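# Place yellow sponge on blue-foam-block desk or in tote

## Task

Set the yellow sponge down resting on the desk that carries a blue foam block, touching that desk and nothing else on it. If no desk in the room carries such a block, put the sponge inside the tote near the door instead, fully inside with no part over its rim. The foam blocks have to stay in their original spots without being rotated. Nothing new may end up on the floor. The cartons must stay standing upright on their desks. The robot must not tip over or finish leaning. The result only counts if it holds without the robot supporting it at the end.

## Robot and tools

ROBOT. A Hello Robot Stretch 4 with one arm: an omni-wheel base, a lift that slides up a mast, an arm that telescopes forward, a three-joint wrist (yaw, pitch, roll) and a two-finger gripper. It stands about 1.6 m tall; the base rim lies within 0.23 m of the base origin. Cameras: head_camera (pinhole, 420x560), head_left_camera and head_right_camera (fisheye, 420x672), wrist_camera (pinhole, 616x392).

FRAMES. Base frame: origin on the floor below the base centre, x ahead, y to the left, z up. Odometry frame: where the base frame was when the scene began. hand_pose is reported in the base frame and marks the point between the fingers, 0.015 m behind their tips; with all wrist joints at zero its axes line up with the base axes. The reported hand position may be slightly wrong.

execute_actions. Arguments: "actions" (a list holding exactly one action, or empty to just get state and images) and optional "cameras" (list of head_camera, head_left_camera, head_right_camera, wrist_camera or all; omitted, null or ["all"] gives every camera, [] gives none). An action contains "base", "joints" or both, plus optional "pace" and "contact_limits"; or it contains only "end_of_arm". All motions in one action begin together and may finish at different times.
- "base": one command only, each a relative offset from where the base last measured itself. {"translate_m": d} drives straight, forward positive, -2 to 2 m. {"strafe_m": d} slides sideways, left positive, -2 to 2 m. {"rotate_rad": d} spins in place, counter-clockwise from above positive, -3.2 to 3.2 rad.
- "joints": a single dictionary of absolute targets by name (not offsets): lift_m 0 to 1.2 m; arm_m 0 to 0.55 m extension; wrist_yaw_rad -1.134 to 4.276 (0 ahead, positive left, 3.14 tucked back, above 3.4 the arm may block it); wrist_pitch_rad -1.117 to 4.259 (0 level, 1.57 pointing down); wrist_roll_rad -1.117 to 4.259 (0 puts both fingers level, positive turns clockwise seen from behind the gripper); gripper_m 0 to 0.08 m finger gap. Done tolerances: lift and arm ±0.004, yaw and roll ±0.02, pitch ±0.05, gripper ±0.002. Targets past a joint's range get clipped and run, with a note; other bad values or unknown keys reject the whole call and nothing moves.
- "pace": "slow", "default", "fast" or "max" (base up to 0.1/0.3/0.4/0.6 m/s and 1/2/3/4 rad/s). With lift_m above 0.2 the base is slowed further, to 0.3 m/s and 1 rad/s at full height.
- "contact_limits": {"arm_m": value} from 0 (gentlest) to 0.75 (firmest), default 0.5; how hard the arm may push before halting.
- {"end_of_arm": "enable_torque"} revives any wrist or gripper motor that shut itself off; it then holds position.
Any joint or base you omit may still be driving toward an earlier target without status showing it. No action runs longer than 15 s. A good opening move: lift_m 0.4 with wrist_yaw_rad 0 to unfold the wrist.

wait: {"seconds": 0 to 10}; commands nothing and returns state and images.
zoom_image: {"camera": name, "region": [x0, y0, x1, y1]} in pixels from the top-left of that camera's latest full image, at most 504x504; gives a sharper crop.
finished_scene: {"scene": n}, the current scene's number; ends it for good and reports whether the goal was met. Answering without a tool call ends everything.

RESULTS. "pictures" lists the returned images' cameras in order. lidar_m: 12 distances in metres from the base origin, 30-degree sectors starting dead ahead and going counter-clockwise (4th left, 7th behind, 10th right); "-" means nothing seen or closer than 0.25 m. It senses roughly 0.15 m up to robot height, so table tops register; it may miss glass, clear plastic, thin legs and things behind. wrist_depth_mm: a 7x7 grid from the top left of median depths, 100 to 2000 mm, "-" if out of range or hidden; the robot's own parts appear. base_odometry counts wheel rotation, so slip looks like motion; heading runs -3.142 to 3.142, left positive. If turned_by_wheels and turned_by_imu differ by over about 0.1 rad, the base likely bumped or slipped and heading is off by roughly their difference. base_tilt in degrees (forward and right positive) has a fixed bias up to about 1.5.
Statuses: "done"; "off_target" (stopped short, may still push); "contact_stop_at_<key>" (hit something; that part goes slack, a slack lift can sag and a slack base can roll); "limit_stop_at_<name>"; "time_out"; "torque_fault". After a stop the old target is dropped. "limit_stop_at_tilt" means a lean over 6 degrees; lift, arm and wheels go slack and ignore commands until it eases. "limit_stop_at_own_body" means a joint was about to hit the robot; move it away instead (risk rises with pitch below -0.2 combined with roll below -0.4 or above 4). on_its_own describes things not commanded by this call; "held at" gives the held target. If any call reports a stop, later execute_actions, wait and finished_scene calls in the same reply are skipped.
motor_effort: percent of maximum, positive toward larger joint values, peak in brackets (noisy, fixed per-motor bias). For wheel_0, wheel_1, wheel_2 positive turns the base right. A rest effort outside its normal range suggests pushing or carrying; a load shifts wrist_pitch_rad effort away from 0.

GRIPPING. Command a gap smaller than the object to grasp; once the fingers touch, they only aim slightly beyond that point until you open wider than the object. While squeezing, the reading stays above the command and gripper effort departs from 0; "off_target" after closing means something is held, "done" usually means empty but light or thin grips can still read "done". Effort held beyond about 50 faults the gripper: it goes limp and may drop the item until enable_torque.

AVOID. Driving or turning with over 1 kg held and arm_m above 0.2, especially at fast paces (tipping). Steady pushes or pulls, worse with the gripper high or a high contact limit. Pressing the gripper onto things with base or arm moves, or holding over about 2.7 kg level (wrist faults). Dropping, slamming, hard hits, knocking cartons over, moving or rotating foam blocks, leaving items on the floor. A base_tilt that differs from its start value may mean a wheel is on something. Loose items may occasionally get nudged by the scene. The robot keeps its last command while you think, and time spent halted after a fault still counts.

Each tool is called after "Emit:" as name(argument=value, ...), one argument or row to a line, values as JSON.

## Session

Emit:
execute_actions(
  actions=[],
)

Scene clock: 0.00 s.
base_odometry: x=+0.000 y=+0.000 heading=+0.000 (m, m, rad; odometry frame)
turned_by_wheels: +0.000 (rad since the last result)
turned_by_imu: +0.000 (rad since the last result)
base_tilt: forward=+0.1 right=-0.2 (deg)
lidar_m: 1.25 1.38 1.31 1.28 1.38 1.36 1.34 1.47 1.85 1.81 1.22 0.97
base_status: not commanded
joint_positions: lift_m=+0.211 arm_m=+0.002 wrist_yaw_rad=+3.044 wrist_pitch_rad=+0.019 wrist_roll_rad=+0.003 gripper_m=+0.040
joint_status: not commanded
motor_effort: lift_m=+20 arm_m=-1 wrist_yaw_rad=-2 wrist_pitch_rad=-10 wrist_roll_rad=+0 gripper_m=+2 wheel_0=-1 wheel_1=-1 wheel_2=+1 (%)
hand_pose: x=-0.0301 y=+0.1078 z=+0.3848 quat_wxyz=(+0.049, -0.009, +0.002, +0.999) (m; base frame)
wrist_depth_mm: - 139 - - - - - / - 139 1618 1661 - - - / 109 138 1983 - - - - / 133 155 - - - - - / - - - - - - - / 1397 1499 1537 1576 1661 1661 1708 / 991 - 132 1025 106 1118 1098
pictures: head_camera, head_left_camera, head_right_camera, wrist_camera
Images, in order (width x height): head_camera 420x560, head_left_camera 420x672, head_right_camera 420x672, wrist_camera 616x392.

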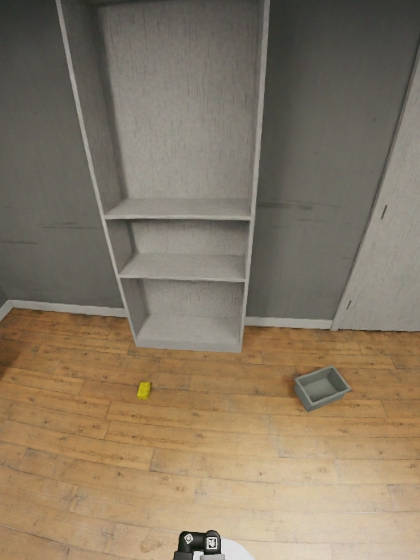

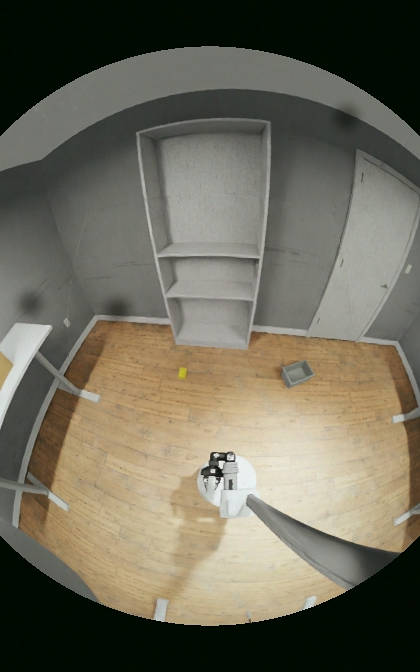

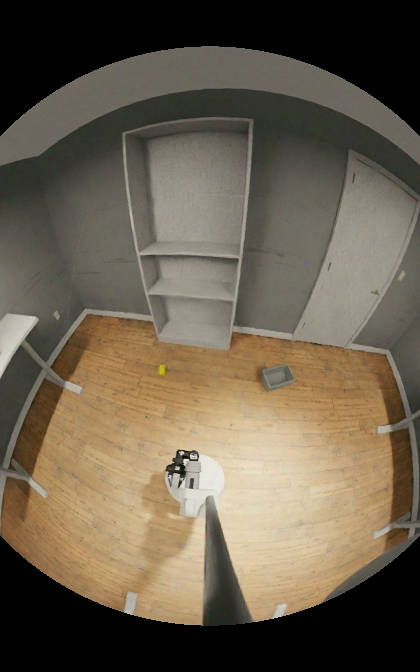

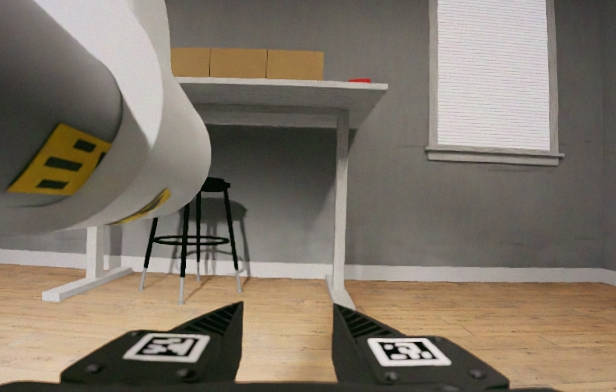

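Emit:
execute_actions(
  actions=[
    {"base":{"strafe_m":0.5},"joints":{"lift_m":0.4,"wrist_yaw_rad":0,"wrist_pitch_rad":1.57,"gripper_m":0.08}},
  ],
  cameras=[],
)

Emit:
execute_actions(
  actions=[
    {"base":{"translate_m":0.4},"joints":{"arm_m":0.3,"lift_m":0.3}},
  ],
  cameras=["wrist_camera"],
)

Scene clock: 9.57 s.
base_odometry: x=+0.000 y=+0.500 heading=+0.000 (m, m, rad; odometry frame)
turned_by_wheels: +0.000 (rad since the last result)
turned_by_imu: +0.002 (rad since the last result)
base_tilt: forward=+0.1 right=-0.2 (deg)
lidar_m: 1.34 1.02 0.80 0.77 0.84 2.07 1.36 1.40 2.37 2.32 1.32 1.37
base_status: done
joint_positions: lift_m=+0.400 arm_m=+0.002 wrist_yaw_rad=+0.000 wrist_pitch_rad=+1.570 wrist_roll_rad=+0.003 gripper_m=+0.080
joint_status: all done
motor_effort: lift_m=+24(26) arm_m=-1(1) wrist_yaw_rad=-3(5) wrist_pitch_rad=-2(6) wrist_roll_rad=+1(0) gripper_m=+2(2) wheel_0=+0(9) wheel_1=+3(13) wheel_2=+0(1) (%)
hand_pose: x=+0.1731 y=-0.0874 z=+0.3652 quat_wxyz=(+0.707, +0.001, +0.707, -0.001) (m; base frame)
wrist_depth_mm: 512 517 521 530 539 544 549 / 508 512 521 525 535 539 549 / 504 512 521 525 535 539 544 / 500 508 517 517 525 535 539 / 496 307 303 517 521 535 539 / 293 293 297 301 517 525 530 / - - 294 298 135 - -
pictures: none
No camera images: the call's "cameras" was empty. Leave "cameras" out to get every camera's image.

Scene clock: 12.37 s.
base_odometry: x=+0.400 y=+0.500 heading=+0.001 (m, m, rad; odometry frame)
turned_by_wheels: +0.000 (rad since the last result)
turned_by_imu: -0.001 (rad since the last result)
base_tilt: forward=+0.0 right=-0.2 (deg)
lidar_m: 0.93 1.34 0.74 0.72 0.79 1.20 2.05 1.89 2.41 2.38 1.14 0.95
base_status: done
joint_positions: lift_m=+0.300 arm_m=+0.299 wrist_yaw_rad=+0.000 wrist_pitch_rad=+1.570 wrist_roll_rad=+0.003 gripper_m=+0.080
joint_status: all done
motor_effort: lift_m=+16(22) arm_m=+4(5) wrist_yaw_rad=-1(2) wrist_pitch_rad=-2(2) wrist_roll_rad=-1(1) gripper_m=-1(1) wheel_0=+2(8) wheel_1=+3(9) wheel_2=+1(12) (%)
hand_pose: x=+0.4704 y=-0.0874 z=+0.2659 quat_wxyz=(+0.707, +0.001, +0.707, -0.001) (m; base frame)
wrist_depth_mm: 413 413 418 427 430 439 442 / 407 413 418 424 427 433 439 / 404 410 415 375 427 430 436 / 404 407 413 415 424 430 433 / 402 407 410 415 421 427 430 / 397 402 407 413 415 424 427 / - - 404 410 135 - -
pictures: wrist_camera
Images, in order (width x height): wrist_camera 616x392.

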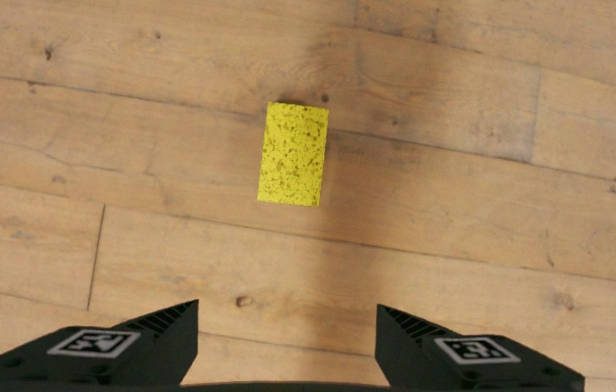

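Emit:
execute_actions(
  actions=[
    {"base":{"strafe_m":0.015},"joints":{"arm_m":0.4,"lift_m":0.12,"wrist_roll_rad":0.1}},
  ],
  cameras=["wrist_camera"],
)

Scene clock: 18.00 s.
base_odometry: x=+0.400 y=+0.515 heading=+0.001 (m, m, rad; odometry frame)
turned_by_wheels: +0.000 (rad since the last result)
turned_by_imu: +0.001 (rad since the last result)
base_tilt: forward=+0.0 right=-0.2 (deg)
lidar_m: 0.94 1.35 0.75 0.71 0.79 1.19 2.01 1.87 2.45 2.39 1.15 0.95
base_status: done
joint_positions: lift_m=+0.120 arm_m=+0.399 wrist_yaw_rad=+0.000 wrist_pitch_rad=+1.570 wrist_roll_rad=+0.100 gripper_m=+0.080
joint_status: all done
motor_effort: lift_m=+15(14) arm_m=+4(3) wrist_yaw_rad=-3(1) wrist_pitch_rad=-2(1) wrist_roll_rad=+1(3) gripper_m=+1(1) wheel_0=+0(8) wheel_1=+3(10) wheel_2=+0(1) (%)
hand_pose: x=+0.5703 y=-0.0874 z=+0.0860 quat_wxyz=(+0.707, +0.035, +0.706, -0.035) (m; base frame)
wrist_depth_mm: 231 234 236 239 242 246 248 / 230 233 236 238 241 245 247 / 229 231 235 236 239 243 246 / 228 229 233 235 238 242 244 / 227 229 231 190 237 240 243 / 225 227 230 189 190 238 241 / - - 229 187 135 - -
pictures: wrist_camera
Images, in order (width x height): wrist_camera 616x392.

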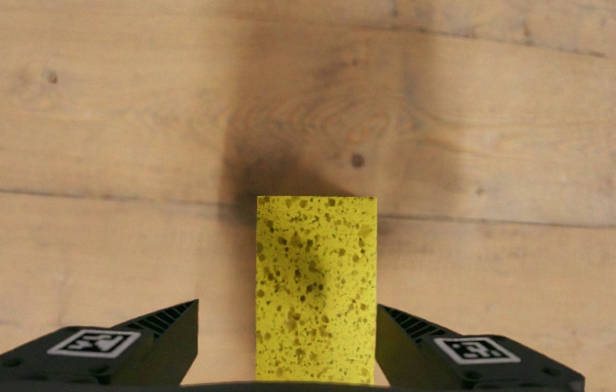

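Emit:
execute_actions(
  actions=[
    {"base":{"strafe_m":-0.014}},
  ],
  cameras=[],
)

Emit:
execute_actions(
  actions=[
    {"joints":{"lift_m":0.065}},
  ],
  cameras=["wrist_camera"],
)

Emit:
execute_actions(
  actions=[
    {"joints":{"gripper_m":0.04}},
  ],
  cameras=[],
)

Emit:
execute_actions(
  actions=[
    {"base":{"rotate_rad":1.57},"joints":{"lift_m":0.4,"arm_m":0.0,"wrist_roll_rad":0}},
  ],
  cameras=["head_camera","head_left_camera"],
)

Scene clock: 25.73 s.
base_odometry: x=+0.400 y=+0.501 heading=+0.001 (m, m, rad; odometry frame)
turned_by_wheels: +0.000 (rad since the last result)
turned_by_imu: +0.001 (rad since the last result)
base_tilt: forward=+0.0 right=-0.2 (deg)
lidar_m: 0.93 1.34 0.74 0.72 0.80 1.19 2.02 1.88 2.42 2.39 1.13 0.96
base_status: done
joint_positions: lift_m=+0.120 arm_m=+0.399 wrist_yaw_rad=+0.000 wrist_pitch_rad=+1.570 wrist_roll_rad=+0.100 gripper_m=+0.080
joint_status: not commanded
motor_effort: lift_m=+15(15) arm_m=+4(4) wrist_yaw_rad=-3(1) wrist_pitch_rad=+0(1) wrist_roll_rad=+1(1) gripper_m=+2(0) wheel_0=+1(11) wheel_1=-4(10) wheel_2=+0(2) (%)
hand_pose: x=+0.5703 y=-0.0874 z=+0.0860 quat_wxyz=(+0.707, +0.035, +0.706, -0.035) (m; base frame)
wrist_depth_mm: 231 234 236 239 243 246 248 / 230 233 236 238 241 245 246 / 229 232 235 237 239 243 245 / 228 230 233 236 238 242 244 / 226 229 230 189 237 240 243 / 224 227 187 188 235 238 241 / - - 186 187 135 - -
pictures: none
No camera images: the call's "cameras" was empty. Leave "cameras" out to get every camera's image.

Scene clock: 26.87 s.
base_odometry: x=+0.400 y=+0.501 heading=+0.001 (m, m, rad; odometry frame)
turned_by_wheels: +0.000 (rad since the last result)
turned_by_imu: +0.000 (rad since the last result)
base_tilt: forward=+0.1 right=-0.2 (deg)
lidar_m: 0.92 1.35 0.75 0.72 0.80 1.21 2.04 1.91 2.40 2.38 1.16 0.96
base_status: not commanded
joint_positions: lift_m=+0.065 arm_m=+0.399 wrist_yaw_rad=+0.000 wrist_pitch_rad=+1.570 wrist_roll_rad=+0.100 gripper_m=+0.080
joint_status: all done
motor_effort: lift_m=+14(15) arm_m=+4(4) wrist_yaw_rad=-1(2) wrist_pitch_rad=-1(0) wrist_roll_rad=+1(0) gripper_m=+2(3) wheel_0=+1(1) wheel_1=-4(4) wheel_2=+0(0) (%)
hand_pose: x=+0.5703 y=-0.0874 z=+0.0310 quat_wxyz=(+0.706, +0.035, +0.706, -0.035) (m; base frame)
wrist_depth_mm: 177 179 181 183 186 188 - / 176 178 180 182 184 187 189 / 175 177 179 181 183 186 187 / 174 176 177 135 182 185 186 / 173 175 133 134 181 184 185 / 172 174 132 133 153 183 184 / - - 132 133 134 - -
pictures: wrist_camera
Images, in order (width x height): wrist_camera 616x392.

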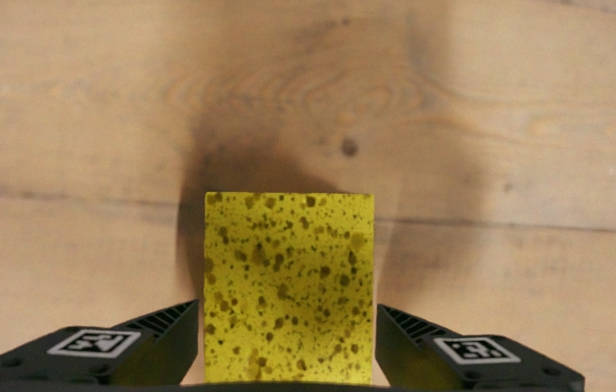

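Scene clock: 27.87 s.
base_odometry: x=+0.400 y=+0.501 heading=+0.001 (m, m, rad; odometry frame)
turned_by_wheels: +0.000 (rad since the last result)
turned_by_imu: +0.000 (rad since the last result)
base_tilt: forward=+0.0 right=-0.2 (deg)
lidar_m: 0.93 1.36 0.72 0.73 0.78 1.21 2.03 1.88 2.42 2.38 1.15 0.96
base_status: not commanded
joint_positions: lift_m=+0.065 arm_m=+0.399 wrist_yaw_rad=+0.000 wrist_pitch_rad=+1.570 wrist_roll_rad=+0.100 gripper_m=+0.059
joint_status: gripper_m off_target (ended at +0.059, target +0.040)
on_its_own: gripper_m is held at +0.054, not at your +0.040, by its contact guard: the fingers met something
motor_effort: lift_m=+15(15) arm_m=+4(4) wrist_yaw_rad=-3(1) wrist_pitch_rad=-2(1) wrist_roll_rad=+2(2) gripper_m=-38(38) wheel_0=+1(1) wheel_1=-4(4) wheel_2=+0(0) (%)
hand_pose: x=+0.5703 y=-0.0874 z=+0.0310 quat_wxyz=(+0.706, +0.035, +0.706, -0.035) (m; base frame)
wrist_depth_mm: 177 179 181 183 186 188 - / 176 178 180 182 184 186 189 / 175 177 179 181 183 186 187 / 174 176 177 135 182 185 186 / 173 175 133 135 181 184 186 / 172 174 132 134 180 182 185 / - - 131 133 115 182 -
pictures: none
No camera images: the call's "cameras" was empty. Leave "cameras" out to get every camera's image.

Scene clock: 30.27 s.
base_odometry: x=+0.400 y=+0.501 heading=+1.570 (m, m, rad; odometry frame)
turned_by_wheels: +1.569 (rad since the last result)
turned_by_imu: +1.598 (rad since the last result)
base_tilt: forward=+0.0 right=-0.2 (deg)
lidar_m: 0.73 0.81 1.20 1.69 1.83 2.47 3.16 1.18 0.96 0.93 1.35 0.75
base_status: done
joint_positions: lift_m=+0.400 arm_m=+0.003 wrist_yaw_rad=+0.000 wrist_pitch_rad=+1.570 wrist_roll_rad=+0.000 gripper_m=+0.059
joint_status: all done
joint sent to its limit — the command would take arm_m past its lower limit, so that joint was sent only as far as its limit.
on_its_own: gripper_m is held at +0.054, not at your +0.040, by its contact guard: the fingers met something
motor_effort: lift_m=+25(25) arm_m=-4(4) wrist_yaw_rad=-2(3) wrist_pitch_rad=-3(3) wrist_roll_rad=-3(3) gripper_m=-36(36) wheel_0=-1(6) wheel_1=-6(12) wheel_2=-2(8) (%)
hand_pose: x=+0.1737 y=-0.0874 z=+0.3651 quat_wxyz=(+0.707, +0.000, +0.707, +0.000) (m; base frame)
wrist_depth_mm: 512 517 525 530 535 544 549 / 508 512 521 530 535 539 544 / 504 512 517 525 530 535 544 / 504 508 512 135 525 530 539 / 500 307 133 134 525 530 535 / 293 293 132 134 521 530 530 / - - 131 133 115 525 530
pictures: head_camera, head_left_camera
Images, in order (width x height): head_camera 420x560, head_left_camera 420x672.

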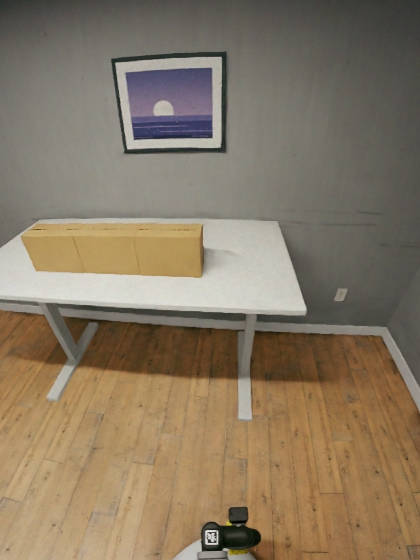

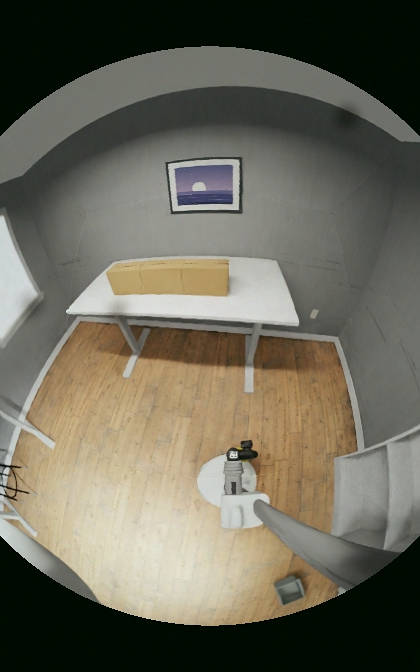

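Emit:
execute_actions(
  actions=[
    {"base":{"translate_m":0.3}},
  ],
  cameras=[],
)

Emit:
execute_actions(
  actions=[
    {"base":{"strafe_m":1.4},"pace":"fast"},
  ],
  cameras=["head_left_camera"],
)

Scene clock: 39.67 s.
base_odometry: x=+0.400 y=+0.801 heading=+1.570 (m, m, rad; odometry frame)
turned_by_wheels: +0.000 (rad since the last result)
turned_by_imu: +0.000 (rad since the last result)
base_tilt: forward=+0.0 right=-0.2 (deg)
lidar_m: 0.43 0.48 0.74 1.69 1.79 2.79 3.50 1.29 0.97 1.00 1.38 0.46
base_status: done
joint_positions: lift_m=+0.400 arm_m=+0.003 wrist_yaw_rad=+0.000 wrist_pitch_rad=+1.570 wrist_roll_rad=+0.000 gripper_m=+0.059
joint_status: not commanded
on_its_own: gripper_m is held at +0.054, not at your +0.040, by its contact guard: the fingers met something
motor_effort: lift_m=+25(25) arm_m=-4(4) wrist_yaw_rad=-4(0) wrist_pitch_rad=-2(2) wrist_roll_rad=-2(2) gripper_m=-38(38) wheel_0=+1(5) wheel_1=+4(7) wheel_2=-1(11) (%)
hand_pose: x=+0.1737 y=-0.0874 z=+0.3651 quat_wxyz=(+0.707, +0.000, +0.707, +0.000) (m; base frame)
wrist_depth_mm: 512 512 521 530 521 544 554 / 504 512 517 525 535 539 544 / 504 512 517 525 530 535 544 / 500 508 512 135 525 535 539 / 500 307 133 135 521 530 535 / 293 293 132 134 517 525 530 / - - 131 133 115 525 530
pictures: none
No camera images: the call's "cameras" was empty. Leave "cameras" out to get every camera's image.

Scene clock: 44.30 s.
base_odometry: x=-1.000 y=+0.801 heading=+1.570 (m, m, rad; odometry frame)
turned_by_wheels: +0.000 (rad since the last result)
turned_by_imu: +0.003 (rad since the last result)
base_tilt: forward=+0.0 right=-0.2 (deg)
lidar_m: 1.17 1.28 1.01 0.63 0.34 0.43 3.33 3.40 2.28 1.70 0.80 0.63
base_status: done
joint_positions: lift_m=+0.400 arm_m=+0.003 wrist_yaw_rad=+0.000 wrist_pitch_rad=+1.570 wrist_roll_rad=+0.000 gripper_m=+0.059
joint_status: not commanded
on_its_own: gripper_m is held at +0.054, not at your +0.040, by its contact guard: the fingers met something
motor_effort: lift_m=+25(25) arm_m=-4(4) wrist_yaw_rad=+1(1) wrist_pitch_rad=-2(2) wrist_roll_rad=+0(0) gripper_m=-37(37) wheel_0=+1(16) wheel_1=+0(13) wheel_2=+0(0) (%)
hand_pose: x=+0.1737 y=-0.0874 z=+0.3651 quat_wxyz=(+0.707, +0.000, +0.707, +0.000) (m; base frame)
wrist_depth_mm: 512 517 525 530 535 544 549 / 508 517 521 525 535 539 549 / 504 512 517 525 535 539 539 / 500 508 512 135 525 535 539 / 500 307 133 134 525 530 535 / 293 293 132 134 521 525 530 / - - 131 133 115 525 530
pictures: head_left_camera
Images, in order (width x height): head_left_camera 420x672.

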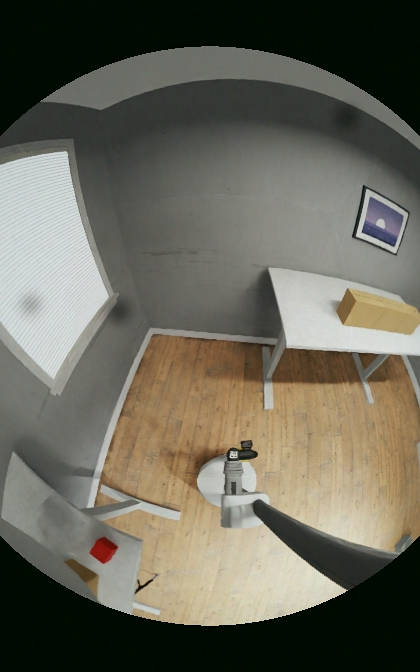

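Emit:
execute_actions(
  actions=[
    {"base":{"translate_m":0.25}},
  ],
  cameras=[],
)

Emit:
execute_actions(
  actions=[
    {"base":{"strafe_m":0.6}},
  ],
  cameras=[],
)

Emit:
execute_actions(
  actions=[
    {"base":{"translate_m":0.65}},
  ],
  cameras=[],
)

Emit:
execute_actions(
  actions=[
    {"base":{"rotate_rad":-1.57}},
  ],
  cameras=["head_camera"],
)

Emit:
execute_actions(
  actions=[
    {"base":{"rotate_rad":-1.57}},
  ],
  cameras=["head_camera"],
)

Scene clock: 55.20 s.
base_odometry: x=-1.000 y=+1.051 heading=+1.571 (m, m, rad; odometry frame)
turned_by_wheels: +0.000 (rad since the last result)
turned_by_imu: +0.000 (rad since the last result)
base_tilt: forward=+0.0 right=-0.2 (deg)
lidar_m: 1.14 1.24 0.99 0.96 0.60 0.52 3.60 3.45 2.42 1.03 0.46 0.40
base_status: done
joint_positions: lift_m=+0.400 arm_m=+0.003 wrist_yaw_rad=+0.000 wrist_pitch_rad=+1.570 wrist_roll_rad=+0.000 gripper_m=+0.059
joint_status: not commanded
on_its_own: gripper_m is held at +0.054, not at your +0.040, by its contact guard: the fingers met something
motor_effort: lift_m=+25(25) arm_m=-4(4) wrist_yaw_rad=+0(3) wrist_pitch_rad=-3(1) wrist_roll_rad=-2(0) gripper_m=-35(37) wheel_0=+2(9) wheel_1=+3(11) wheel_2=-1(10) (%)
hand_pose: x=+0.1737 y=-0.0874 z=+0.3651 quat_wxyz=(+0.707, +0.000, +0.707, +0.000) (m; base frame)
wrist_depth_mm: 512 517 521 535 530 530 549 / 508 512 521 525 535 508 549 / 508 512 517 525 530 535 544 / 500 508 512 135 530 530 539 / 500 307 133 134 525 530 535 / 293 293 132 133 521 530 535 / - - 131 133 115 525 530
pictures: none
No camera images: the call's "cameras" was empty. Leave "cameras" out to get every camera's image.

Scene clock: 58.53 s.
base_odometry: x=-1.600 y=+1.051 heading=+1.571 (m, m, rad; odometry frame)
turned_by_wheels: +0.000 (rad since the last result)
turned_by_imu: +0.002 (rad since the last result)
base_tilt: forward=+0.0 right=-0.3 (deg)
lidar_m: 1.17 0.46 0.37 0.37 0.44 0.38 0.38 0.42 2.94 1.20 0.88 1.24
base_status: done
joint_positions: lift_m=+0.400 arm_m=+0.003 wrist_yaw_rad=+0.000 wrist_pitch_rad=+1.570 wrist_roll_rad=+0.000 gripper_m=+0.059
joint_status: not commanded
on_its_own: gripper_m is held at +0.054, not at your +0.040, by its contact guard: the fingers met something
motor_effort: lift_m=+24(24) arm_m=-4(4) wrist_yaw_rad=-1(1) wrist_pitch_rad=-1(0) wrist_roll_rad=-1(3) gripper_m=-35(35) wheel_0=+2(7) wheel_1=+2(11) wheel_2=+0(2) (%)
hand_pose: x=+0.1737 y=-0.0874 z=+0.3652 quat_wxyz=(+0.707, +0.000, +0.707, +0.000) (m; base frame)
wrist_depth_mm: 508 517 521 530 535 544 554 / 508 512 517 525 530 544 544 / 504 512 517 521 530 535 544 / 500 508 512 135 525 535 539 / 500 307 133 134 525 535 539 / 293 293 132 134 525 525 530 / - - 131 133 115 525 530
pictures: none
No camera images: the call's "cameras" was empty. Leave "cameras" out to get every camera's image.

Scene clock: 62.17 s.
base_odometry: x=-1.600 y=+1.701 heading=+1.572 (m, m, rad; odometry frame)
turned_by_wheels: +0.000 (rad since the last result)
turned_by_imu: -0.002 (rad since the last result)
base_tilt: forward=+0.0 right=-0.2 (deg)
lidar_m: 0.56 0.38 0.29 0.27 0.34 0.51 1.03 1.13 0.85 0.85 0.75 0.59
base_status: done
joint_positions: lift_m=+0.400 arm_m=+0.003 wrist_yaw_rad=+0.000 wrist_pitch_rad=+1.570 wrist_roll_rad=+0.000 gripper_m=+0.059
joint_status: not commanded
on_its_own: gripper_m is held at +0.054, not at your +0.040, by its contact guard: the fingers met something
motor_effort: lift_m=+24(24) arm_m=-4(4) wrist_yaw_rad=-3(2) wrist_pitch_rad=-1(3) wrist_roll_rad=+0(0) gripper_m=-35(38) wheel_0=+2(9) wheel_1=+2(8) wheel_2=+0(14) (%)
hand_pose: x=+0.1737 y=-0.0874 z=+0.3652 quat_wxyz=(+0.707, +0.000, +0.707, +0.000) (m; base frame)
wrist_depth_mm: 512 517 525 530 535 544 549 / 504 512 517 521 530 539 544 / 504 508 517 521 530 535 544 / 500 508 508 135 525 535 539 / 496 307 133 134 525 530 539 / 293 293 132 133 521 530 530 / - - 131 133 115 525 530
pictures: none
No camera images: the call's "cameras" was empty. Leave "cameras" out to get every camera's image.

Scene clock: 64.23 s.
base_odometry: x=-1.600 y=+1.701 heading=+0.002 (m, m, rad; odometry frame)
turned_by_wheels: -1.569 (rad since the last result)
turned_by_imu: -1.597 (rad since the last result)
base_tilt: forward=+0.1 right=-0.1 (deg)
lidar_m: 0.83 0.75 0.59 0.57 0.38 0.32 0.27 0.31 0.50 1.02 1.14 0.87
base_status: done
joint_positions: lift_m=+0.400 arm_m=+0.003 wrist_yaw_rad=+0.000 wrist_pitch_rad=+1.570 wrist_roll_rad=+0.000 gripper_m=+0.059
joint_status: not commanded
on_its_own: gripper_m is held at +0.054, not at your +0.040, by its contact guard: the fingers met something
motor_effort: lift_m=+23(24) arm_m=-4(4) wrist_yaw_rad=-2(2) wrist_pitch_rad=-1(4) wrist_roll_rad=+0(1) gripper_m=-38(36) wheel_0=+2(6) wheel_1=+3(10) wheel_2=+3(10) (%)
hand_pose: x=+0.1737 y=-0.0874 z=+0.3652 quat_wxyz=(+0.707, +0.000, +0.707, +0.000) (m; base frame)
wrist_depth_mm: 512 517 525 530 535 539 549 / 508 517 521 530 530 539 549 / 504 508 517 525 530 539 539 / 500 508 512 135 530 535 544 / 496 307 133 134 525 530 535 / 293 293 132 133 521 525 530 / - - 131 133 115 525 530
pictures: head_camera
Images, in order (width x height): head_camera 420x560.

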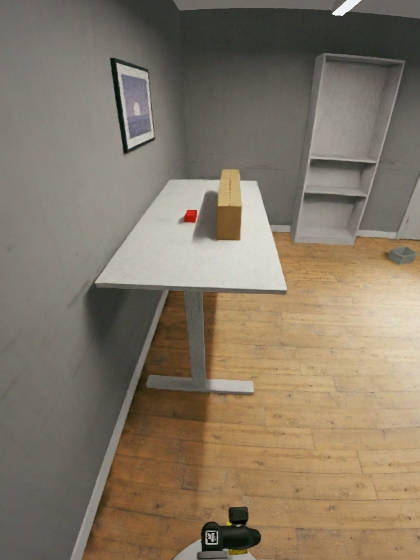

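Scene clock: 66.30 s.
base_odometry: x=-1.600 y=+1.701 heading=-1.567 (m, m, rad; odometry frame)
turned_by_wheels: -1.569 (rad since the last result)
turned_by_imu: -1.597 (rad since the last result)
base_tilt: forward=+0.1 right=-0.2 (deg)
lidar_m: 1.03 1.13 0.86 0.83 0.75 0.58 0.57 0.38 0.29 0.28 0.32 0.51
base_status: done
joint_positions: lift_m=+0.400 arm_m=+0.003 wrist_yaw_rad=+0.000 wrist_pitch_rad=+1.570 wrist_roll_rad=+0.000 gripper_m=+0.059
joint_status: not commanded
on_its_own: gripper_m is held at +0.054, not at your +0.040, by its contact guard: the fingers met something
motor_effort: lift_m=+23(24) arm_m=-4(4) wrist_yaw_rad=+0(1) wrist_pitch_rad=-1(4) wrist_roll_rad=-1(1) gripper_m=-36(36) wheel_0=+3(7) wheel_1=+4(10) wheel_2=+3(8) (%)
hand_pose: x=+0.1737 y=-0.0874 z=+0.3652 quat_wxyz=(+0.707, +0.000, +0.707, +0.000) (m; base frame)
wrist_depth_mm: 508 517 521 535 539 539 449 / 508 512 521 525 530 539 439 / 504 512 517 521 530 535 424 / 500 508 508 135 525 530 413 / 496 307 133 135 521 521 397 / 293 291 132 134 517 496 379 / - - 131 133 115 415 362
pictures: head_camera
Images, in order (width x height): head_camera 420x560.

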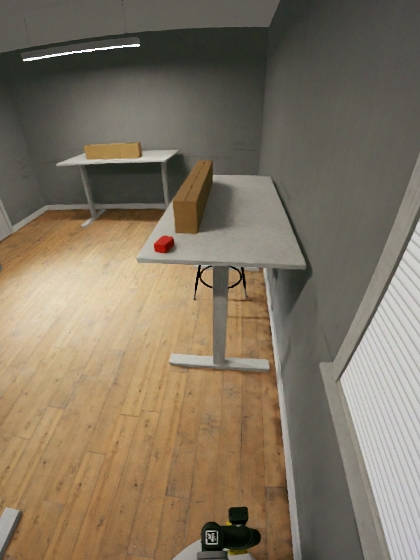

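Emit:
execute_actions(
  actions=[
    {"base":{"translate_m":0.65}},
  ],
  cameras=[],
)

Emit:
execute_actions(
  actions=[
    {"base":{"strafe_m":0.7}},
  ],
  cameras=[],
)

Emit:
execute_actions(
  actions=[
    {"base":{"translate_m":2.0},"pace":"fast"},
  ],
  cameras=["head_camera","head_left_camera"],
)

Scene clock: 76.70 s.
base_odometry: x=-1.598 y=+1.051 heading=-1.566 (m, m, rad; odometry frame)
turned_by_wheels: +0.000 (rad since the last result)
turned_by_imu: -0.002 (rad since the last result)
base_tilt: forward=+0.0 right=-0.2 (deg)
lidar_m: 0.37 0.44 2.94 1.22 0.91 1.25 1.14 0.51 0.38 0.36 0.43 0.40
base_status: done
joint_positions: lift_m=+0.400 arm_m=+0.003 wrist_yaw_rad=+0.000 wrist_pitch_rad=+1.570 wrist_roll_rad=+0.000 gripper_m=+0.059
joint_status: not commanded
on_its_own: gripper_m is held at +0.054, not at your +0.040, by its contact guard: the fingers met something
motor_effort: lift_m=+23(24) arm_m=-4(4) wrist_yaw_rad=-2(1) wrist_pitch_rad=-1(0) wrist_roll_rad=+0(1) gripper_m=-37(36) wheel_0=+1(8) wheel_1=+3(7) wheel_2=+0(7) (%)
hand_pose: x=+0.1737 y=-0.0874 z=+0.3652 quat_wxyz=(+0.707, +0.000, +0.707, +0.000) (m; base frame)
wrist_depth_mm: 512 512 525 530 512 508 530 / 508 512 517 525 530 544 530 / 504 508 517 525 530 535 512 / 504 508 512 135 530 530 496 / 496 307 133 135 525 530 480 / 294 293 132 133 521 530 459 / - - 131 133 115 504 439
pictures: none
No camera images: the call's "cameras" was empty. Leave "cameras" out to get every camera's image.

Scene clock: 80.37 s.
base_odometry: x=-0.898 y=+1.054 heading=-1.566 (m, m, rad; odometry frame)
turned_by_wheels: +0.000 (rad since the last result)
turned_by_imu: +0.003 (rad since the last result)
base_tilt: forward=+0.1 right=-0.2 (deg)
lidar_m: 2.74 2.40 2.32 1.04 0.44 0.36 0.71 1.27 1.08 1.05 0.60 0.58
base_status: done
joint_positions: lift_m=+0.400 arm_m=+0.003 wrist_yaw_rad=+0.000 wrist_pitch_rad=+1.570 wrist_roll_rad=+0.000 gripper_m=+0.059
joint_status: not commanded
on_its_own: gripper_m is held at +0.054, not at your +0.040, by its contact guard: the fingers met something
motor_effort: lift_m=+23(24) arm_m=-4(4) wrist_yaw_rad=-2(3) wrist_pitch_rad=-2(3) wrist_roll_rad=-1(0) gripper_m=-39(36) wheel_0=+1(12) wheel_1=+3(13) wheel_2=+0(1) (%)
hand_pose: x=+0.1737 y=-0.0874 z=+0.3653 quat_wxyz=(+0.707, +0.000, +0.707, +0.000) (m; base frame)
wrist_depth_mm: 512 517 525 530 535 544 549 / 508 512 521 525 530 544 549 / 508 512 517 517 530 539 544 / 500 508 512 135 525 535 544 / 500 307 133 134 521 535 539 / 291 293 132 134 521 530 535 / - - 131 133 115 530 530
pictures: none
No camera images: the call's "cameras" was empty. Leave "cameras" out to get every camera's image.

Scene clock: 86.63 s.
base_odometry: x=-0.888 y=-0.946 heading=-1.566 (m, m, rad; odometry frame)
turned_by_wheels: +0.000 (rad since the last result)
turned_by_imu: -0.008 (rad since the last result)
base_tilt: forward=+0.1 right=-0.2 (deg)
lidar_m: 0.72 0.81 1.23 1.74 2.31 2.45 3.14 0.72 0.52 0.51 1.45 0.71
base_status: done
joint_positions: lift_m=+0.400 arm_m=+0.003 wrist_yaw_rad=+0.000 wrist_pitch_rad=+1.570 wrist_roll_rad=+0.000 gripper_m=+0.059
joint_status: not commanded
on_its_own: gripper_m is held at +0.054, not at your +0.040, by its contact guard: the fingers met something
motor_effort: lift_m=+23(24) arm_m=-4(4) wrist_yaw_rad=+0(1) wrist_pitch_rad=-1(3) wrist_roll_rad=-3(0) gripper_m=-37(38) wheel_0=+2(6) wheel_1=+2(10) wheel_2=+1(20) (%)
hand_pose: x=+0.1737 y=-0.0874 z=+0.3653 quat_wxyz=(+0.707, +0.000, +0.707, +0.000) (m; base frame)
wrist_depth_mm: 512 517 521 530 539 544 549 / 508 512 521 525 535 539 549 / 508 512 517 525 530 539 544 / 504 508 512 135 530 535 539 / 500 307 133 135 521 530 535 / 293 293 132 134 521 530 535 / - - 131 133 115 525 530
pictures: head_camera, head_left_camera
Images, in order (width x height): head_camera 420x560, head_left_camera 420x672.

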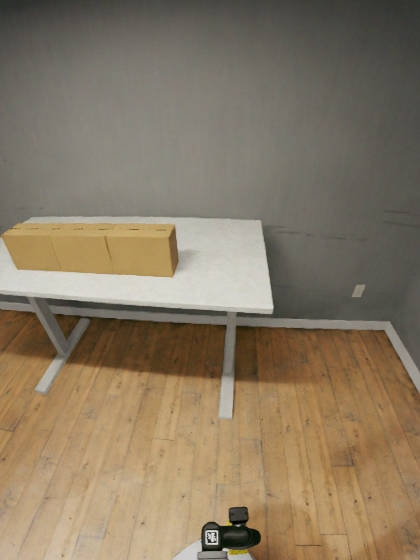

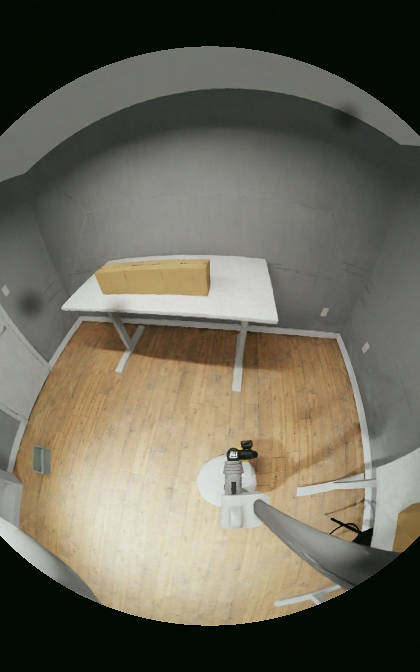

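Emit:
execute_actions(
  actions=[
    {"base":{"translate_m":0.35},"joints":{"lift_m":1.2}},
  ],
  cameras=[],
)

Emit:
execute_actions(
  actions=[
    {"joints":{"arm_m":0.55,"wrist_pitch_rad":0.7}},
  ],
  cameras=[],
)

Emit:
execute_actions(
  actions=[
    {"joints":{"wrist_yaw_rad":1.5}},
  ],
  cameras=["wrist_camera"],
)

Scene clock: 97.23 s.
base_odometry: x=-0.886 y=-1.295 heading=-1.566 (m, m, rad; odometry frame)
turned_by_wheels: +0.000 (rad since the last result)
turned_by_imu: +0.000 (rad since the last result)
base_tilt: forward=+0.1 right=-0.2 (deg)
lidar_m: 0.39 0.44 0.70 2.29 1.83 2.92 3.50 0.74 0.69 1.36 1.46 0.38
base_status: done
joint_positions: lift_m=+1.199 arm_m=+0.003 wrist_yaw_rad=+0.000 wrist_pitch_rad=+1.570 wrist_roll_rad=+0.000 gripper_m=+0.059
joint_status: all done
on_its_own: gripper_m is held at +0.054, not at your +0.040, by its contact guard: the fingers met something
motor_effort: lift_m=+25(26) arm_m=-4(4) wrist_yaw_rad=-2(1) wrist_pitch_rad=+0(3) wrist_roll_rad=-1(3) gripper_m=-38(37) wheel_0=+0(4) wheel_1=+5(7) wheel_2=-2(12) (%)
hand_pose: x=+0.1737 y=-0.0874 z=+1.1650 quat_wxyz=(+0.707, +0.000, +0.707, +0.000) (m; base frame)
wrist_depth_mm: 1308 1336 1336 377 379 1397 1430 / 1308 1336 1336 1366 1366 1397 1430 / 1308 1336 1336 1336 1336 1397 1397 / 1281 1308 1308 135 1366 1397 1397 / 1281 1308 133 134 1336 1366 1397 / 1308 1281 132 134 1336 1336 1366 / - - 131 133 115 1366 1366
pictures: none
No camera images: the call's "cameras" was empty. Leave "cameras" out to get every camera's image.

Scene clock: 99.90 s.
base_odometry: x=-0.886 y=-1.295 heading=-1.566 (m, m, rad; odometry frame)
turned_by_wheels: +0.000 (rad since the last result)
turned_by_imu: +0.001 (rad since the last result)
base_tilt: forward=+0.0 right=-0.2 (deg)
lidar_m: 0.39 0.43 0.69 2.30 1.83 2.91 3.51 0.75 0.67 1.35 1.47 0.40
base_status: not commanded
joint_positions: lift_m=+1.199 arm_m=+0.549 wrist_yaw_rad=+0.000 wrist_pitch_rad=+0.702 wrist_roll_rad=+0.000 gripper_m=+0.059
joint_status: all done
on_its_own: gripper_m is held at +0.054, not at your +0.040, by its contact guard: the fingers met something
motor_effort: lift_m=+25(25) arm_m=+4(4) wrist_yaw_rad=-2(0) wrist_pitch_rad=-7(12) wrist_roll_rad=-1(1) gripper_m=-38(38) wheel_0=+0(0) wheel_1=+4(5) wheel_2=-2(2) (%)
hand_pose: x=+0.8825 y=-0.0874 z=+1.2403 quat_wxyz=(+0.939, +0.000, +0.344, +0.000) (m; base frame)
wrist_depth_mm: 449 442 433 424 413 402 392 / 492 484 473 462 449 436 424 / 549 539 521 512 496 480 469 / 627 615 559 135 544 539 525 / 554 564 133 134 603 603 585 / 473 484 132 134 496 683 676 / - - 131 133 115 759 778
pictures: none
No camera images: the call's "cameras" was empty. Leave "cameras" out to get every camera's image.

Scene clock: 101.33 s.
base_odometry: x=-0.886 y=-1.295 heading=-1.566 (m, m, rad; odometry frame)
turned_by_wheels: +0.000 (rad since the last result)
turned_by_imu: +0.000 (rad since the last result)
base_tilt: forward=+0.1 right=-0.2 (deg)
lidar_m: 0.38 0.44 0.70 2.29 1.84 2.94 3.52 0.74 0.67 1.36 1.48 0.41
base_status: not commanded
joint_positions: lift_m=+1.199 arm_m=+0.549 wrist_yaw_rad=+1.500 wrist_pitch_rad=+0.703 wrist_roll_rad=+0.000 gripper_m=+0.059
joint_status: all done
on_its_own: gripper_m is held at +0.054, not at your +0.040, by its contact guard: the fingers met something
motor_effort: lift_m=+25(25) arm_m=+4(4) wrist_yaw_rad=+0(4) wrist_pitch_rad=-7(8) wrist_roll_rad=-1(3) gripper_m=-34(38) wheel_0=+0(0) wheel_1=+4(4) wheel_2=-2(2) (%)
hand_pose: x=+0.8189 y=+0.1557 z=+1.2403 quat_wxyz=(+0.687, -0.234, +0.252, +0.640) (m; base frame)
wrist_depth_mm: - - - - - 960 668 / - - 661 1182 1397 946 668 / - - 521 866 904 878 647 / - 392 379 135 723 750 640 / 1708 325 133 134 580 609 621 / 274 281 132 133 500 521 530 / - - 131 133 115 462 462
pictures: wrist_camera
Images, in order (width x height): wrist_camera 616x392.

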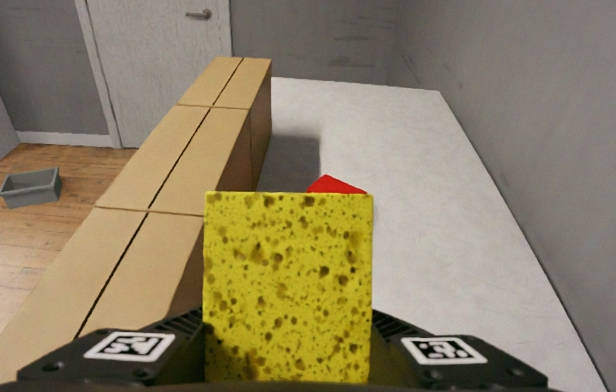

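Emit:
execute_actions(
  actions=[
    {"joints":{"wrist_pitch_rad":1.25}},
  ],
  cameras=["wrist_camera"],
)

Scene clock: 107.80 s.
base_odometry: x=-0.886 y=-1.295 heading=-1.566 (m, m, rad; odometry frame)
turned_by_wheels: +0.000 (rad since the last result)
turned_by_imu: +0.001 (rad since the last result)
base_tilt: forward=+0.1 right=-0.2 (deg)
lidar_m: 0.38 0.43 0.68 2.29 1.83 2.93 3.51 0.76 0.66 1.34 1.49 0.40
base_status: not commanded
joint_positions: lift_m=+1.199 arm_m=+0.549 wrist_yaw_rad=+1.500 wrist_pitch_rad=+1.251 wrist_roll_rad=+0.000 gripper_m=+0.059
joint_status: all done
on_its_own: gripper_m is held at +0.054, not at your +0.040, by its contact guard: the fingers met something
motor_effort: lift_m=+25(25) arm_m=+4(4) wrist_yaw_rad=+1(2) wrist_pitch_rad=-3(5) wrist_roll_rad=+0(1) gripper_m=-38(37) wheel_0=+0(0) wheel_1=+4(5) wheel_2=-2(2) (%)
hand_pose: x=+0.8121 y=+0.0605 z=+1.1758 quat_wxyz=(+0.593, -0.399, +0.428, +0.553) (m; base frame)
wrist_depth_mm: 252 257 394 500 512 517 535 / 237 243 415 469 477 484 496 / 224 230 427 439 445 452 459 / 210 224 324 135 421 427 433 / 233 254 133 134 394 402 407 / 355 362 132 133 373 379 382 / - - 131 133 115 364 364
pictures: wrist_camera
Images, in order (width x height): wrist_camera 616x392.

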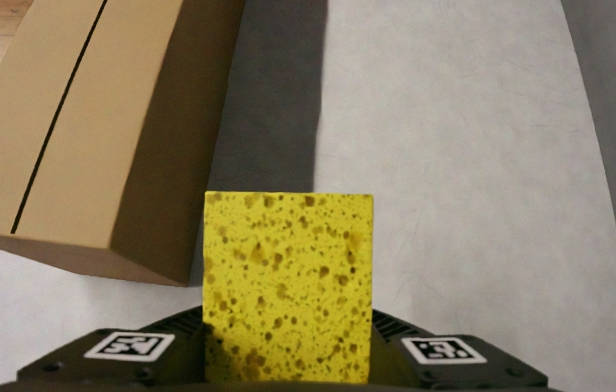

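Emit:
execute_actions(
  actions=[
    {"joints":{"wrist_pitch_rad":0.95}},
  ],
  cameras=["wrist_camera"],
)

Emit:
execute_actions(
  actions=[
    {"joints":{"wrist_yaw_rad":0}},
  ],
  cameras=[],
)

Emit:
execute_actions(
  actions=[
    {"base":{"translate_m":-0.65},"joints":{"arm_m":0}},
  ],
  cameras=[],
)

Emit:
execute_actions(
  actions=[
    {"base":{"strafe_m":1.2},"joints":{"lift_m":0.45,"wrist_pitch_rad":1.57}},
  ],
  cameras=["head_right_camera"],
)

Emit:
execute_actions(
  actions=[
    {"base":{"rotate_rad":1.57},"joints":{"arm_m":0.3}},
  ],
  cameras=["head_camera","wrist_camera"],
)

Scene clock: 117.30 s.
base_odometry: x=-0.886 y=-1.295 heading=-1.566 (m, m, rad; odometry frame)
turned_by_wheels: +0.000 (rad since the last result)
turned_by_imu: +0.001 (rad since the last result)
base_tilt: forward=+0.1 right=-0.2 (deg)
lidar_m: 0.38 0.44 0.68 2.28 1.82 2.94 3.51 0.75 0.66 1.34 1.46 0.38
base_status: not commanded
joint_positions: lift_m=+1.199 arm_m=+0.549 wrist_yaw_rad=+1.500 wrist_pitch_rad=+0.952 wrist_roll_rad=+0.000 gripper_m=+0.059
joint_status: all done
on_its_own: gripper_m is held at +0.054, not at your +0.040, by its contact guard: the fingers met something
motor_effort: lift_m=+25(25) arm_m=+4(4) wrist_yaw_rad=-2(2) wrist_pitch_rad=-8(14) wrist_roll_rad=-1(2) gripper_m=-37(35) wheel_0=+0(0) wheel_1=+4(4) wheel_2=-2(2) (%)
hand_pose: x=+0.8161 y=+0.1168 z=+1.2044 quat_wxyz=(+0.650, -0.312, +0.335, +0.606) (m; base frame)
wrist_depth_mm: - - 442 788 831 831 668 / - 366 399 668 699 741 661 / 1756 317 424 591 609 615 640 / 274 281 306 135 530 539 569 / 246 254 133 134 462 477 488 / 222 229 132 133 418 430 433 / - - 131 133 115 399 399
pictures: wrist_camera
Images, in order (width x height): wrist_camera 616x392.

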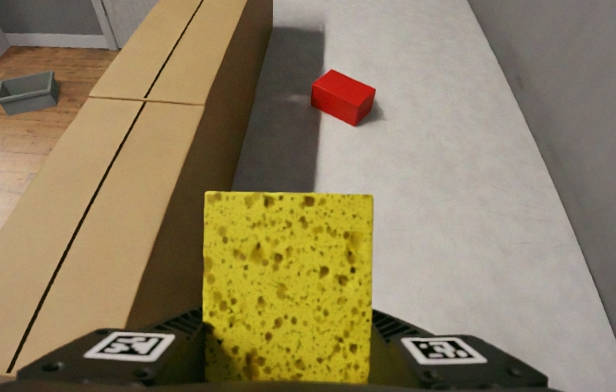

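Scene clock: 118.73 s.
base_odometry: x=-0.886 y=-1.295 heading=-1.566 (m, m, rad; odometry frame)
turned_by_wheels: +0.000 (rad since the last result)
turned_by_imu: +0.000 (rad since the last result)
base_tilt: forward=+0.1 right=-0.2 (deg)
lidar_m: 0.38 0.42 0.68 2.29 1.84 2.92 3.49 0.75 0.67 1.35 1.46 0.39
base_status: not commanded
joint_positions: lift_m=+1.199 arm_m=+0.549 wrist_yaw_rad=+0.000 wrist_pitch_rad=+0.952 wrist_roll_rad=+0.000 gripper_m=+0.059
joint_status: all done
on_its_own: gripper_m is held at +0.054, not at your +0.040, by its contact guard: the fingers met something
motor_effort: lift_m=+24(24) arm_m=+4(4) wrist_yaw_rad=-4(8) wrist_pitch_rad=-7(7) wrist_roll_rad=-1(1) gripper_m=-36(37) wheel_0=+0(0) wheel_1=+4(5) wheel_2=-2(2) (%)
hand_pose: x=+0.8435 y=-0.0874 z=+1.2044 quat_wxyz=(+0.889, +0.000, +0.458, +0.000) (m; base frame)
wrist_depth_mm: 504 492 484 466 452 439 424 / 580 564 549 535 512 496 477 / 554 564 615 609 585 569 554 / 492 496 492 135 530 647 647 / 439 445 133 134 462 788 798 / 399 404 132 133 418 960 1008 / - - 131 133 115 1281 1308
pictures: none
No camera images: the call's "cameras" was empty. Leave "cameras" out to get every camera's image.

Scene clock: 122.40 s.
base_odometry: x=-0.889 y=-0.645 heading=-1.566 (m, m, rad; odometry frame)
turned_by_wheels: +0.000 (rad since the last result)
turned_by_imu: +0.004 (rad since the last result)
base_tilt: forward=+0.0 right=-0.2 (deg)
lidar_m: 1.02 1.15 2.45 1.73 2.30 2.09 2.84 0.70 0.50 0.50 0.53 1.89
base_status: done
joint_positions: lift_m=+1.199 arm_m=+0.003 wrist_yaw_rad=+0.000 wrist_pitch_rad=+0.952 wrist_roll_rad=+0.000 gripper_m=+0.059
joint_status: all done
joint sent to its limit — the command would take arm_m past its lower limit, so that joint was sent only as far as its limit.
on_its_own: gripper_m is held at +0.054, not at your +0.040, by its contact guard: the fingers met something
motor_effort: lift_m=+25(25) arm_m=-4(4) wrist_yaw_rad=-1(2) wrist_pitch_rad=-8(7) wrist_roll_rad=+0(0) gripper_m=-36(38) wheel_0=-2(8) wheel_1=-3(8) wheel_2=+0(12) (%)
hand_pose: x=+0.2969 y=-0.0874 z=+1.2044 quat_wxyz=(+0.889, +0.000, +0.458, +0.000) (m; base frame)
wrist_depth_mm: 1863 1863 1808 1042 1661 1618 1537 / - - - 1921 1921 1808 1808 / 1808 1921 1983 1921 1983 - 1921 / 1618 1708 1661 135 1808 1808 1808 / 1464 1537 133 134 1537 1618 1661 / 1336 1366 132 134 1464 1430 1464 / - - 131 132 115 1336 1366
pictures: none
No camera images: the call's "cameras" was empty. Leave "cameras" out to get every camera's image.

Scene clock: 127.73 s.
base_odometry: x=+0.311 y=-0.640 heading=-1.566 (m, m, rad; odometry frame)
turned_by_wheels: +0.000 (rad since the last result)
turned_by_imu: +0.003 (rad since the last result)
base_tilt: forward=+0.0 right=-0.2 (deg)
lidar_m: 1.19 1.51 0.60 0.50 1.06 1.51 2.26 2.12 1.71 1.69 1.53 1.19
base_status: done
joint_positions: lift_m=+0.450 arm_m=+0.003 wrist_yaw_rad=+0.000 wrist_pitch_rad=+1.570 wrist_roll_rad=+0.000 gripper_m=+0.059
joint_status: all done
on_its_own: gripper_m is held at +0.054, not at your +0.040, by its contact guard: the fingers met something
motor_effort: lift_m=+15(23) arm_m=-4(4) wrist_yaw_rad=-1(0) wrist_pitch_rad=+0(7) wrist_roll_rad=+0(0) gripper_m=-38(37) wheel_0=-2(12) wheel_1=+1(11) wheel_2=+0(1) (%)
hand_pose: x=+0.1736 y=-0.0874 z=+0.4159 quat_wxyz=(+0.707, +0.000, +0.707, +0.000) (m; base frame)
wrist_depth_mm: 564 564 574 585 591 597 603 / 559 564 574 574 585 591 603 / 559 559 564 574 580 585 597 / 554 559 564 135 580 585 597 / 544 355 133 134 580 580 591 / 345 342 132 133 569 580 585 / - - 131 133 115 580 585
pictures: head_right_camera
Images, in order (width x height): head_right_camera 420x672.

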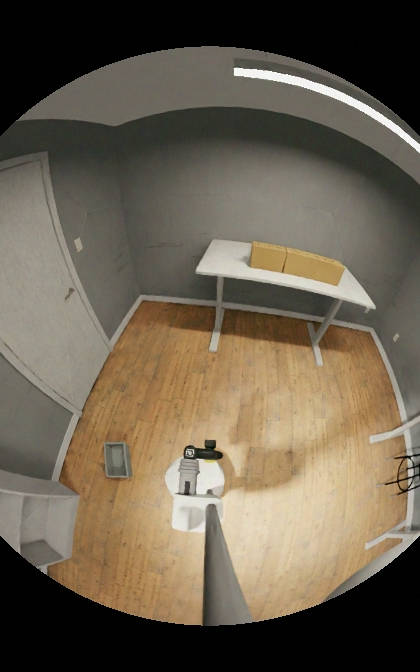

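Scene clock: 129.80 s.
base_odometry: x=+0.311 y=-0.640 heading=+0.003 (m, m, rad; odometry frame)
turned_by_wheels: +1.569 (rad since the last result)
turned_by_imu: +1.598 (rad since the last result)
base_tilt: forward=+0.0 right=-0.2 (deg)
lidar_m: 0.52 1.07 1.50 1.91 2.07 1.73 1.85 1.54 1.20 1.20 1.56 1.21
base_status: done
joint_positions: lift_m=+0.450 arm_m=+0.299 wrist_yaw_rad=+0.000 wrist_pitch_rad=+1.570 wrist_roll_rad=+0.000 gripper_m=+0.059
joint_status: all done
on_its_own: gripper_m is held at +0.054, not at your +0.040, by its contact guard: the fingers met something
motor_effort: lift_m=+16(16) arm_m=+4(5) wrist_yaw_rad=-3(4) wrist_pitch_rad=+2(4) wrist_roll_rad=+0(0) gripper_m=-37(39) wheel_0=-1(11) wheel_1=-4(12) wheel_2=-3(10) (%)
hand_pose: x=+0.4704 y=-0.0874 z=+0.4159 quat_wxyz=(+0.707, +0.000, +0.707, +0.000) (m; base frame)
wrist_depth_mm: 564 564 569 488 591 597 603 / 554 559 544 574 585 591 609 / 554 554 564 574 580 591 597 / 549 554 512 135 574 585 591 / 544 554 133 134 574 580 585 / 544 549 132 134 569 580 585 / - - 131 133 115 580 580
pictures: head_camera, wrist_camera
Images, in order (width x height): head_camera 420x560, wrist_camera 616x392.

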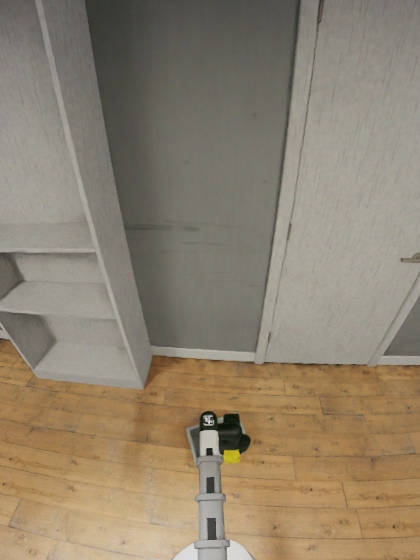

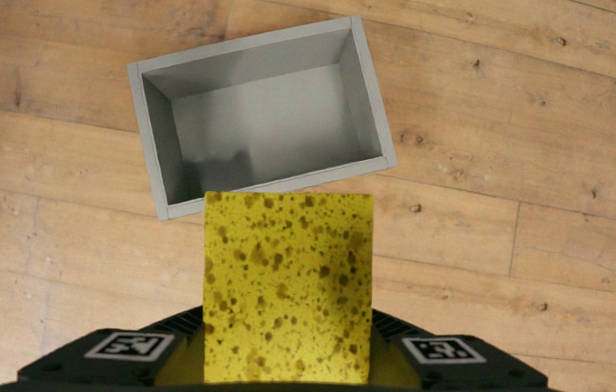

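Emit:
execute_actions(
  actions=[
    {"base":{"strafe_m":0.03},"joints":{"arm_m":0.45,"wrist_roll_rad":-0.23,"lift_m":0.27}},
  ],
  cameras=["head_camera","wrist_camera"],
)

Scene clock: 136.70 s.
base_odometry: x=+0.310 y=-0.610 heading=+0.004 (m, m, rad; odometry frame)
turned_by_wheels: +0.000 (rad since the last result)
turned_by_imu: +0.001 (rad since the last result)
base_tilt: forward=+0.1 right=-0.1 (deg)
lidar_m: 0.48 1.07 1.49 1.89 2.04 1.72 1.82 1.58 1.24 1.21 1.52 0.59
base_status: done
joint_positions: lift_m=+0.270 arm_m=+0.449 wrist_yaw_rad=+0.000 wrist_pitch_rad=+1.570 wrist_roll_rad=-0.230 gripper_m=+0.059
joint_status: all done
on_its_own: gripper_m is held at +0.054, not at your +0.040, by its contact guard: the fingers met something
motor_effort: lift_m=+15(16) arm_m=+4(5) wrist_yaw_rad=-1(0) wrist_pitch_rad=-1(3) wrist_roll_rad=+0(5) gripper_m=-37(39) wheel_0=+0(12) wheel_1=+4(11) wheel_2=+0(4) (%)
hand_pose: x=+0.6203 y=-0.0874 z=+0.2360 quat_wxyz=(+0.703, -0.081, +0.702, +0.081) (m; base frame)
wrist_depth_mm: 379 382 389 394 399 404 410 / 375 382 387 392 399 402 407 / 373 266 272 273 325 399 404 / 373 324 377 135 387 397 399 / 370 324 133 134 355 397 402 / 368 296 132 134 320 392 397 / - - 131 133 115 394 394
pictures: head_camera, wrist_camera
Images, in order (width x height): head_camera 420x560, wrist_camera 616x392.

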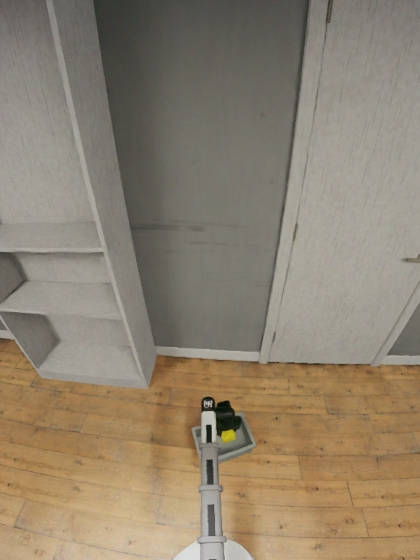

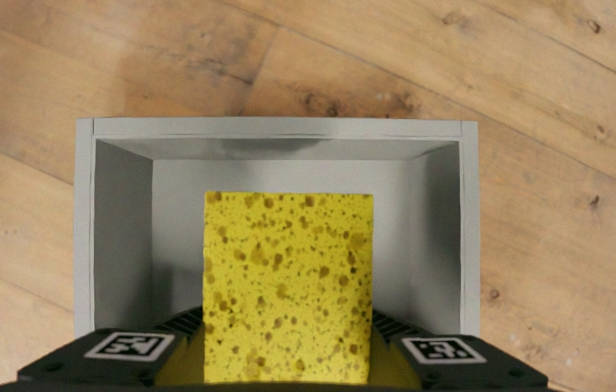

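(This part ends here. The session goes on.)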